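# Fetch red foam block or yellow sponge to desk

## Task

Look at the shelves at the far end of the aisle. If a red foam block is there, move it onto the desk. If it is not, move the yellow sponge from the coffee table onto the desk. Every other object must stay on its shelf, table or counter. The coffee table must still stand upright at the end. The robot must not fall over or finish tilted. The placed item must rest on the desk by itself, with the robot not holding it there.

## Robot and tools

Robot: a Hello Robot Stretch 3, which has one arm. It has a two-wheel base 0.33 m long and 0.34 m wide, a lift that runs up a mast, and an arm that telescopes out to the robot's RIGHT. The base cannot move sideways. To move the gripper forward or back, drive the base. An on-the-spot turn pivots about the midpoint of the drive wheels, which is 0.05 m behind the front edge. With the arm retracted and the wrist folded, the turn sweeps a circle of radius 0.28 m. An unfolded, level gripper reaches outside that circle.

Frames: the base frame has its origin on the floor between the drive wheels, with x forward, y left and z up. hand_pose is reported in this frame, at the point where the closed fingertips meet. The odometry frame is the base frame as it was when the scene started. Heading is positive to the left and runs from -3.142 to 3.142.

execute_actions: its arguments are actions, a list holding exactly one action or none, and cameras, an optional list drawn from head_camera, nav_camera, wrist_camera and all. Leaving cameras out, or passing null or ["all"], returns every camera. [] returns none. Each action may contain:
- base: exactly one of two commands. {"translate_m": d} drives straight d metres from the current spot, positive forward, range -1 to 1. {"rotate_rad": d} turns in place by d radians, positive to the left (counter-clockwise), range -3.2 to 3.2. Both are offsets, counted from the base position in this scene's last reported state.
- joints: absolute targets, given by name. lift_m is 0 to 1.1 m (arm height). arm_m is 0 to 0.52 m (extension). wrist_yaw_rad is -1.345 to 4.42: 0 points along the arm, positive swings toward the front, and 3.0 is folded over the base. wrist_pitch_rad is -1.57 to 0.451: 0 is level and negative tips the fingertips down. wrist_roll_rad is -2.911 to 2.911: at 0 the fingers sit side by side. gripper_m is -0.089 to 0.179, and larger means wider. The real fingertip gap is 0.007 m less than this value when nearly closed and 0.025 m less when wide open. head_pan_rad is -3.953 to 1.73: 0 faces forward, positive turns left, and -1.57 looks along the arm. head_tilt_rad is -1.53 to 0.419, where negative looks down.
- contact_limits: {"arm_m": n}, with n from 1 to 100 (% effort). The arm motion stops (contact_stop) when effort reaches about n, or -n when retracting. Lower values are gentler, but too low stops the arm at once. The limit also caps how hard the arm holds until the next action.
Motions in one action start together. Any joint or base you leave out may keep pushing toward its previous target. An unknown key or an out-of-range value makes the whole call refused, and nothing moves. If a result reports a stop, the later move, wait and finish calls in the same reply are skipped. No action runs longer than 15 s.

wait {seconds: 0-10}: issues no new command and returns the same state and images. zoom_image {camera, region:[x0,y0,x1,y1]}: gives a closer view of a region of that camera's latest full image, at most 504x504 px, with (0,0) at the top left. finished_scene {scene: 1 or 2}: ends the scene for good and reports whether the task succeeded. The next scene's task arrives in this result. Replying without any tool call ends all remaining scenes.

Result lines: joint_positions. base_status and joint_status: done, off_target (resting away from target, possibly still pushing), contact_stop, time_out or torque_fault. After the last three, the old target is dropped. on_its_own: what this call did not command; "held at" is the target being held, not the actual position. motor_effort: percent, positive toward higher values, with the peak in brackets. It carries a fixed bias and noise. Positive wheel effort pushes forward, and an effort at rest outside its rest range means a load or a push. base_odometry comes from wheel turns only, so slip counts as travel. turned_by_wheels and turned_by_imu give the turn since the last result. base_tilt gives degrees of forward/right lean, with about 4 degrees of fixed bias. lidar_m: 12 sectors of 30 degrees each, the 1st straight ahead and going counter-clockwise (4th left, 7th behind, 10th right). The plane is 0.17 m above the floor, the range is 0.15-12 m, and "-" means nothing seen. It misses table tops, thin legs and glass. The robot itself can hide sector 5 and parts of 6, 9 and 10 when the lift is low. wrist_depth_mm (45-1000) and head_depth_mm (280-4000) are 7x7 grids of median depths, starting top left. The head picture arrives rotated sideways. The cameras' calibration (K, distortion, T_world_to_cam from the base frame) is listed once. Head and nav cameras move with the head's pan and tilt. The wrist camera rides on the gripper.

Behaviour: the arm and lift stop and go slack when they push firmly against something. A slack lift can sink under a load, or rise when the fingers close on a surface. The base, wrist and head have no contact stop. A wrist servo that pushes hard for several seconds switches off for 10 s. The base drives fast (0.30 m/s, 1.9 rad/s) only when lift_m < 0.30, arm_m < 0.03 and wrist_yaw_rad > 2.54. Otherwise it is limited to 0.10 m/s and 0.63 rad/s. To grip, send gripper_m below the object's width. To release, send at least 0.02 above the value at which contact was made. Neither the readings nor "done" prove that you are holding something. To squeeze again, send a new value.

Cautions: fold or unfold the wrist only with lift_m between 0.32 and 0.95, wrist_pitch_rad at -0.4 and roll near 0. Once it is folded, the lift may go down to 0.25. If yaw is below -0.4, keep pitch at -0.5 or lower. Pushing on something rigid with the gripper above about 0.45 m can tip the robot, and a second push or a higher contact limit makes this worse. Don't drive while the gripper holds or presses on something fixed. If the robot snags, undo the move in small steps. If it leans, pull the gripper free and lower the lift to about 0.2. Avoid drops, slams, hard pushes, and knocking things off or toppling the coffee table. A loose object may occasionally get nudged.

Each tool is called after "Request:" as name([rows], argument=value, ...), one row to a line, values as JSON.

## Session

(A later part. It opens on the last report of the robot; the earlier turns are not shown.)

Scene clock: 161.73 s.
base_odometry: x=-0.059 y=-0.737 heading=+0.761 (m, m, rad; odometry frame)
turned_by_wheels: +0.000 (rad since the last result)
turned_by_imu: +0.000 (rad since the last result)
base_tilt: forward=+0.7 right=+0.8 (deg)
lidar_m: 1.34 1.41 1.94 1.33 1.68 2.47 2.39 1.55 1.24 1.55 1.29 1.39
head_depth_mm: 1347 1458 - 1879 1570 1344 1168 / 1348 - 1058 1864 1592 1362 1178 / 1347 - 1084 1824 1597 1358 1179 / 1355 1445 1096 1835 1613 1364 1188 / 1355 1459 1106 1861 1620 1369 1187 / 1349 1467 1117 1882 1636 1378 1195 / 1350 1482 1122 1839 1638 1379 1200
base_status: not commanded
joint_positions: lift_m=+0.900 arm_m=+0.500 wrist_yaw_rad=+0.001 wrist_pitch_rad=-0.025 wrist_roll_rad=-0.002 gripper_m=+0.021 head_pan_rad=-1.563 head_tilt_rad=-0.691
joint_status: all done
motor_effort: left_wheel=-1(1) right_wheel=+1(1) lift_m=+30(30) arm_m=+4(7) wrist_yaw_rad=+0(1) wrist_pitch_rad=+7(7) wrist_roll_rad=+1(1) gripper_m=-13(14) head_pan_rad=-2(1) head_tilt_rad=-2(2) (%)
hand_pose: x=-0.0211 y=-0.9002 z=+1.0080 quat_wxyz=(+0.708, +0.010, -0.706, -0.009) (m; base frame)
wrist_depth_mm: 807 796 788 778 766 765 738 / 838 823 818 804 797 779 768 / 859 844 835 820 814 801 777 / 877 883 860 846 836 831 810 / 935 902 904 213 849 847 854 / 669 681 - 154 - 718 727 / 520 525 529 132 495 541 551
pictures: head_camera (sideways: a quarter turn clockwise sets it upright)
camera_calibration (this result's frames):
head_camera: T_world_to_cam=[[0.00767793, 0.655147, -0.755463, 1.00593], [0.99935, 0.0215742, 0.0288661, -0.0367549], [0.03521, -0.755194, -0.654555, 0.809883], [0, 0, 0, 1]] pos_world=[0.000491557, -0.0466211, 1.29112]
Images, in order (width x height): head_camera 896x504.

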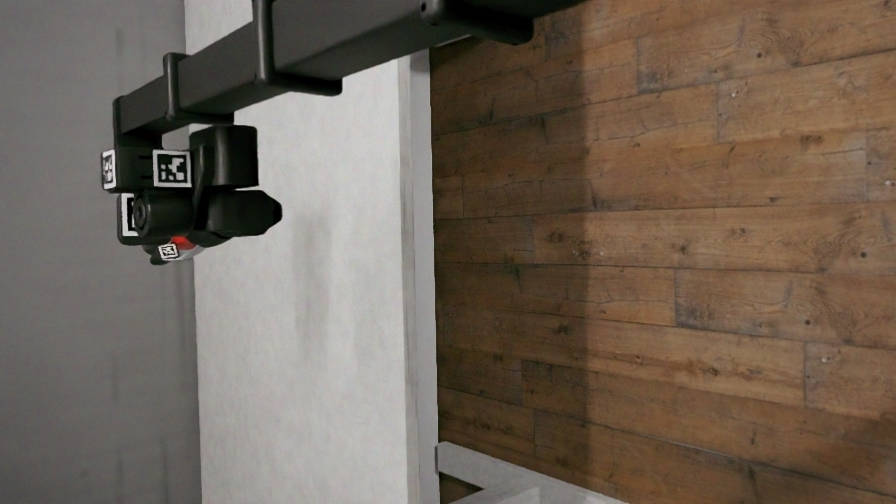

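Request:
execute_actions([
  {"joints":{"lift_m":0.70}},
], cameras=["wrist_camera"])

Scene clock: 166.43 s.
base_odometry: x=-0.059 y=-0.737 heading=+0.761 (m, m, rad; odometry frame)
turned_by_wheels: +0.000 (rad since the last result)
turned_by_imu: +0.000 (rad since the last result)
base_tilt: forward=+0.7 right=+0.8 (deg)
lidar_m: 1.34 1.41 1.94 1.34 1.68 2.47 2.39 1.54 1.24 1.55 1.29 1.38
head_depth_mm: 1351 1441 1068 1854 1627 - - / 1346 1446 1123 1891 1554 1352 1175 / 1351 1449 1184 1893 1588 1359 1187 / 1359 1444 1122 1836 1611 1370 1190 / 1356 1454 1104 1852 1613 1366 1191 / 1359 1477 1118 1874 1626 1374 1197 / 1358 1485 1127 1829 1633 1384 1197
base_status: not commanded
joint_positions: lift_m=+0.700 arm_m=+0.500 wrist_yaw_rad=+0.001 wrist_pitch_rad=-0.025 wrist_roll_rad=-0.002 gripper_m=+0.021 head_pan_rad=-1.563 head_tilt_rad=-0.691
joint_status: all done
motor_effort: left_wheel=-1(1) right_wheel=+1(1) lift_m=+18(22) arm_m=+4(3) wrist_yaw_rad=-1(0) wrist_pitch_rad=+7(7) wrist_roll_rad=+1(1) gripper_m=-15(14) head_pan_rad=-2(2) head_tilt_rad=-3(3) (%)
hand_pose: x=-0.0211 y=-0.9002 z=+0.8085 quat_wxyz=(+0.708, +0.010, -0.706, -0.009) (m; base frame)
wrist_depth_mm: 816 800 788 780 769 749 739 / 844 827 820 806 799 779 758 / 856 850 842 826 813 793 793 / 704 724 746 769 804 815 804 / 408 416 458 212 483 447 459 / 287 291 - 154 - 307 309 / 220 222 225 132 210 232 234
pictures: wrist_camera
camera_calibration (this result's frames):
wrist_camera: T_world_to_cam=[[-0.99803, -0.0540668, 0.0318297, -0.0918356], [-0.0424185, 0.207679, -0.977277, 1.00823], [0.0462279, -0.976702, -0.209563, -0.545821], [0, 0, 0, 1]] pos_world=[-0.0236547, -0.747458, 0.873863]
Images, in order (width x height): wrist_camera 644x364.

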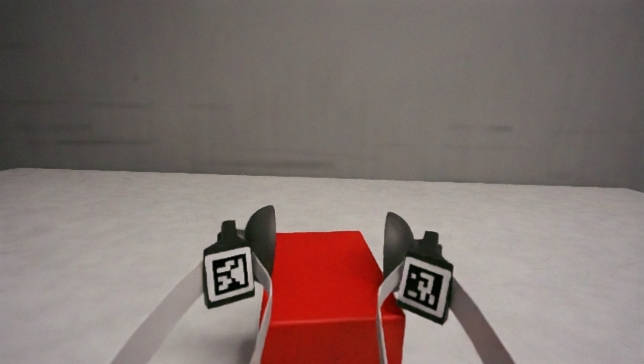

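Request:
execute_actions([
  {"joints":{"lift_m":0.674}},
], cameras=[])

Request:
execute_actions([
  {"joints":{"gripper_m":0.12}},
], cameras=[])

Request:
execute_actions([
  {"joints":{"arm_m":0.1,"lift_m":0.72}},
], cameras=["head_camera"])

Request:
finished_scene(scene=1)

Scene clock: 170.13 s.
base_odometry: x=-0.059 y=-0.737 heading=+0.761 (m, m, rad; odometry frame)
turned_by_wheels: +0.000 (rad since the last result)
turned_by_imu: +0.000 (rad since the last result)
base_tilt: forward=+0.6 right=+0.9 (deg)
lidar_m: 1.34 1.41 1.93 1.34 1.68 2.48 2.39 1.55 1.24 1.54 1.29 1.39
head_depth_mm: 1347 1440 1070 1846 1589 1401 - / 1347 1445 1101 1848 1558 1351 1178 / 1355 1435 1179 1838 1601 1357 1179 / 1353 1453 1134 1851 1612 1373 1188 / 1357 1459 1108 1863 1620 1372 1190 / 1357 1467 1118 1866 1626 1374 1200 / 1360 1472 1123 1833 1638 1390 1200
base_status: not commanded
joint_positions: lift_m=+0.674 arm_m=+0.500 wrist_yaw_rad=+0.001 wrist_pitch_rad=-0.025 wrist_roll_rad=-0.002 gripper_m=+0.021 head_pan_rad=-1.563 head_tilt_rad=-0.691
joint_status: all done
motor_effort: left_wheel=-1(1) right_wheel=+1(1) lift_m=+18(17) arm_m=+3(3) wrist_yaw_rad=+0(0) wrist_pitch_rad=+7(7) wrist_roll_rad=+1(1) gripper_m=-14(14) head_pan_rad=-1(3) head_tilt_rad=-3(3) (%)
hand_pose: x=-0.0211 y=-0.9002 z=+0.7825 quat_wxyz=(+0.708, +0.010, -0.706, -0.009) (m; base frame)
wrist_depth_mm: 810 801 790 773 772 759 746 / 856 831 804 794 796 779 763 / 871 856 829 831 822 796 793 / 581 600 619 644 670 686 722 / 340 343 380 213 398 370 379 / 237 241 - 153 - 254 256 / 183 184 186 132 174 193 194
pictures: none
No camera images: the call's "cameras" was empty. Leave "cameras" out to get every camera's image.

Scene clock: 171.63 s.
base_odometry: x=-0.059 y=-0.737 heading=+0.761 (m, m, rad; odometry frame)
turned_by_wheels: +0.000 (rad since the last result)
turned_by_imu: +0.000 (rad since the last result)
base_tilt: forward=+0.7 right=+0.7 (deg)
lidar_m: 1.34 1.41 1.93 1.34 1.68 2.48 2.39 1.55 1.24 1.55 1.29 1.39
head_depth_mm: 1347 1450 1070 1848 1589 1406 - / 1356 1448 1102 1863 1554 1352 1179 / 1353 1445 1179 1866 1604 1360 1177 / 1351 1444 1141 1853 1613 1373 1189 / 1356 1463 1105 1855 1619 1373 1189 / 1357 1473 1114 1872 1635 1378 1194 / 1357 1473 1129 1827 1635 1383 1197
base_status: not commanded
joint_positions: lift_m=+0.674 arm_m=+0.500 wrist_yaw_rad=+0.002 wrist_pitch_rad=-0.015 wrist_roll_rad=-0.002 gripper_m=+0.120 head_pan_rad=-1.563 head_tilt_rad=-0.691
joint_status: all done
motor_effort: left_wheel=+0(1) right_wheel=+1(1) lift_m=+18(18) arm_m=+3(3) wrist_yaw_rad=+0(1) wrist_pitch_rad=+4(7) wrist_roll_rad=+1(1) gripper_m=-1(80) head_pan_rad=-2(1) head_tilt_rad=-3(3) (%)
hand_pose: x=-0.0210 y=-0.9005 z=+0.7850 quat_wxyz=(+0.708, +0.006, -0.706, -0.005) (m; base frame)
wrist_depth_mm: 806 793 793 774 764 762 743 / 834 830 808 800 791 770 765 / 860 858 829 831 818 805 794 / 618 638 651 675 707 743 759 / 346 385 364 370 376 424 391 / 244 261 235 162 256 279 263 / 195 188 182 131 178 187 198
pictures: none
No camera images: the call's "cameras" was empty. Leave "cameras" out to get every camera's image.

Scene clock: 175.77 s.
base_odometry: x=-0.059 y=-0.737 heading=+0.761 (m, m, rad; odometry frame)
turned_by_wheels: +0.000 (rad since the last result)
turned_by_imu: +0.000 (rad since the last result)
base_tilt: forward=+0.7 right=+0.7 (deg)
lidar_m: 1.33 1.41 1.94 1.33 1.68 2.47 2.39 1.55 1.24 1.55 1.29 1.38
head_depth_mm: 1351 1439 1069 1859 1592 - - / 1351 1447 1083 1883 1589 - 1143 / 1351 1444 1084 1831 1682 - 1155 / 1355 1442 1101 1852 1613 1365 1186 / 1353 1454 1108 1862 1623 1377 1191 / 1359 1478 1121 1872 1629 1381 1196 / 1355 1475 1126 1822 1647 1385 1202
base_status: not commanded
joint_positions: lift_m=+0.720 arm_m=+0.100 wrist_yaw_rad=+0.001 wrist_pitch_rad=-0.017 wrist_roll_rad=-0.002 gripper_m=+0.120 head_pan_rad=-1.563 head_tilt_rad=-0.691
joint_status: all done
motor_effort: left_wheel=-1(0) right_wheel=+1(1) lift_m=+29(29) arm_m=-4(5) wrist_yaw_rad=-1(0) wrist_pitch_rad=+5(5) wrist_roll_rad=+1(1) gripper_m=+0(0) head_pan_rad=-2(1) head_tilt_rad=-2(3) (%)
hand_pose: x=-0.0212 y=-0.5011 z=+0.8301 quat_wxyz=(+0.708, +0.007, -0.706, -0.006) (m; base frame)
wrist_depth_mm: - - - - - - - / - - - - - - - / - - - - - - - / 859 878 918 936 973 - - / 524 531 501 509 515 588 539 / - - - - - 839 - / - - - - - - -
pictures: head_camera (sideways: a quarter turn clockwise sets it upright)
camera_calibration (this result's frames):
head_camera: T_world_to_cam=[[0.00767713, 0.655272, -0.755354, 1.00579], [0.99935, 0.0215692, 0.0288684, -0.0367579], [0.035209, -0.755085, -0.65468, 0.810045], [0, 0, 0, 1]] pos_world=[0.000491532, -0.0466193, 1.29111]
Images, in order (width x height): head_camera 896x504.

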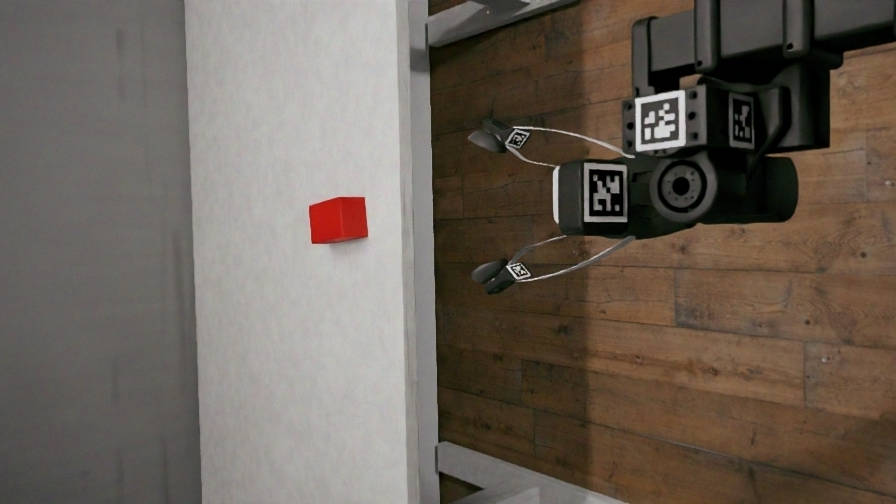

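The scene is finished: the task was done.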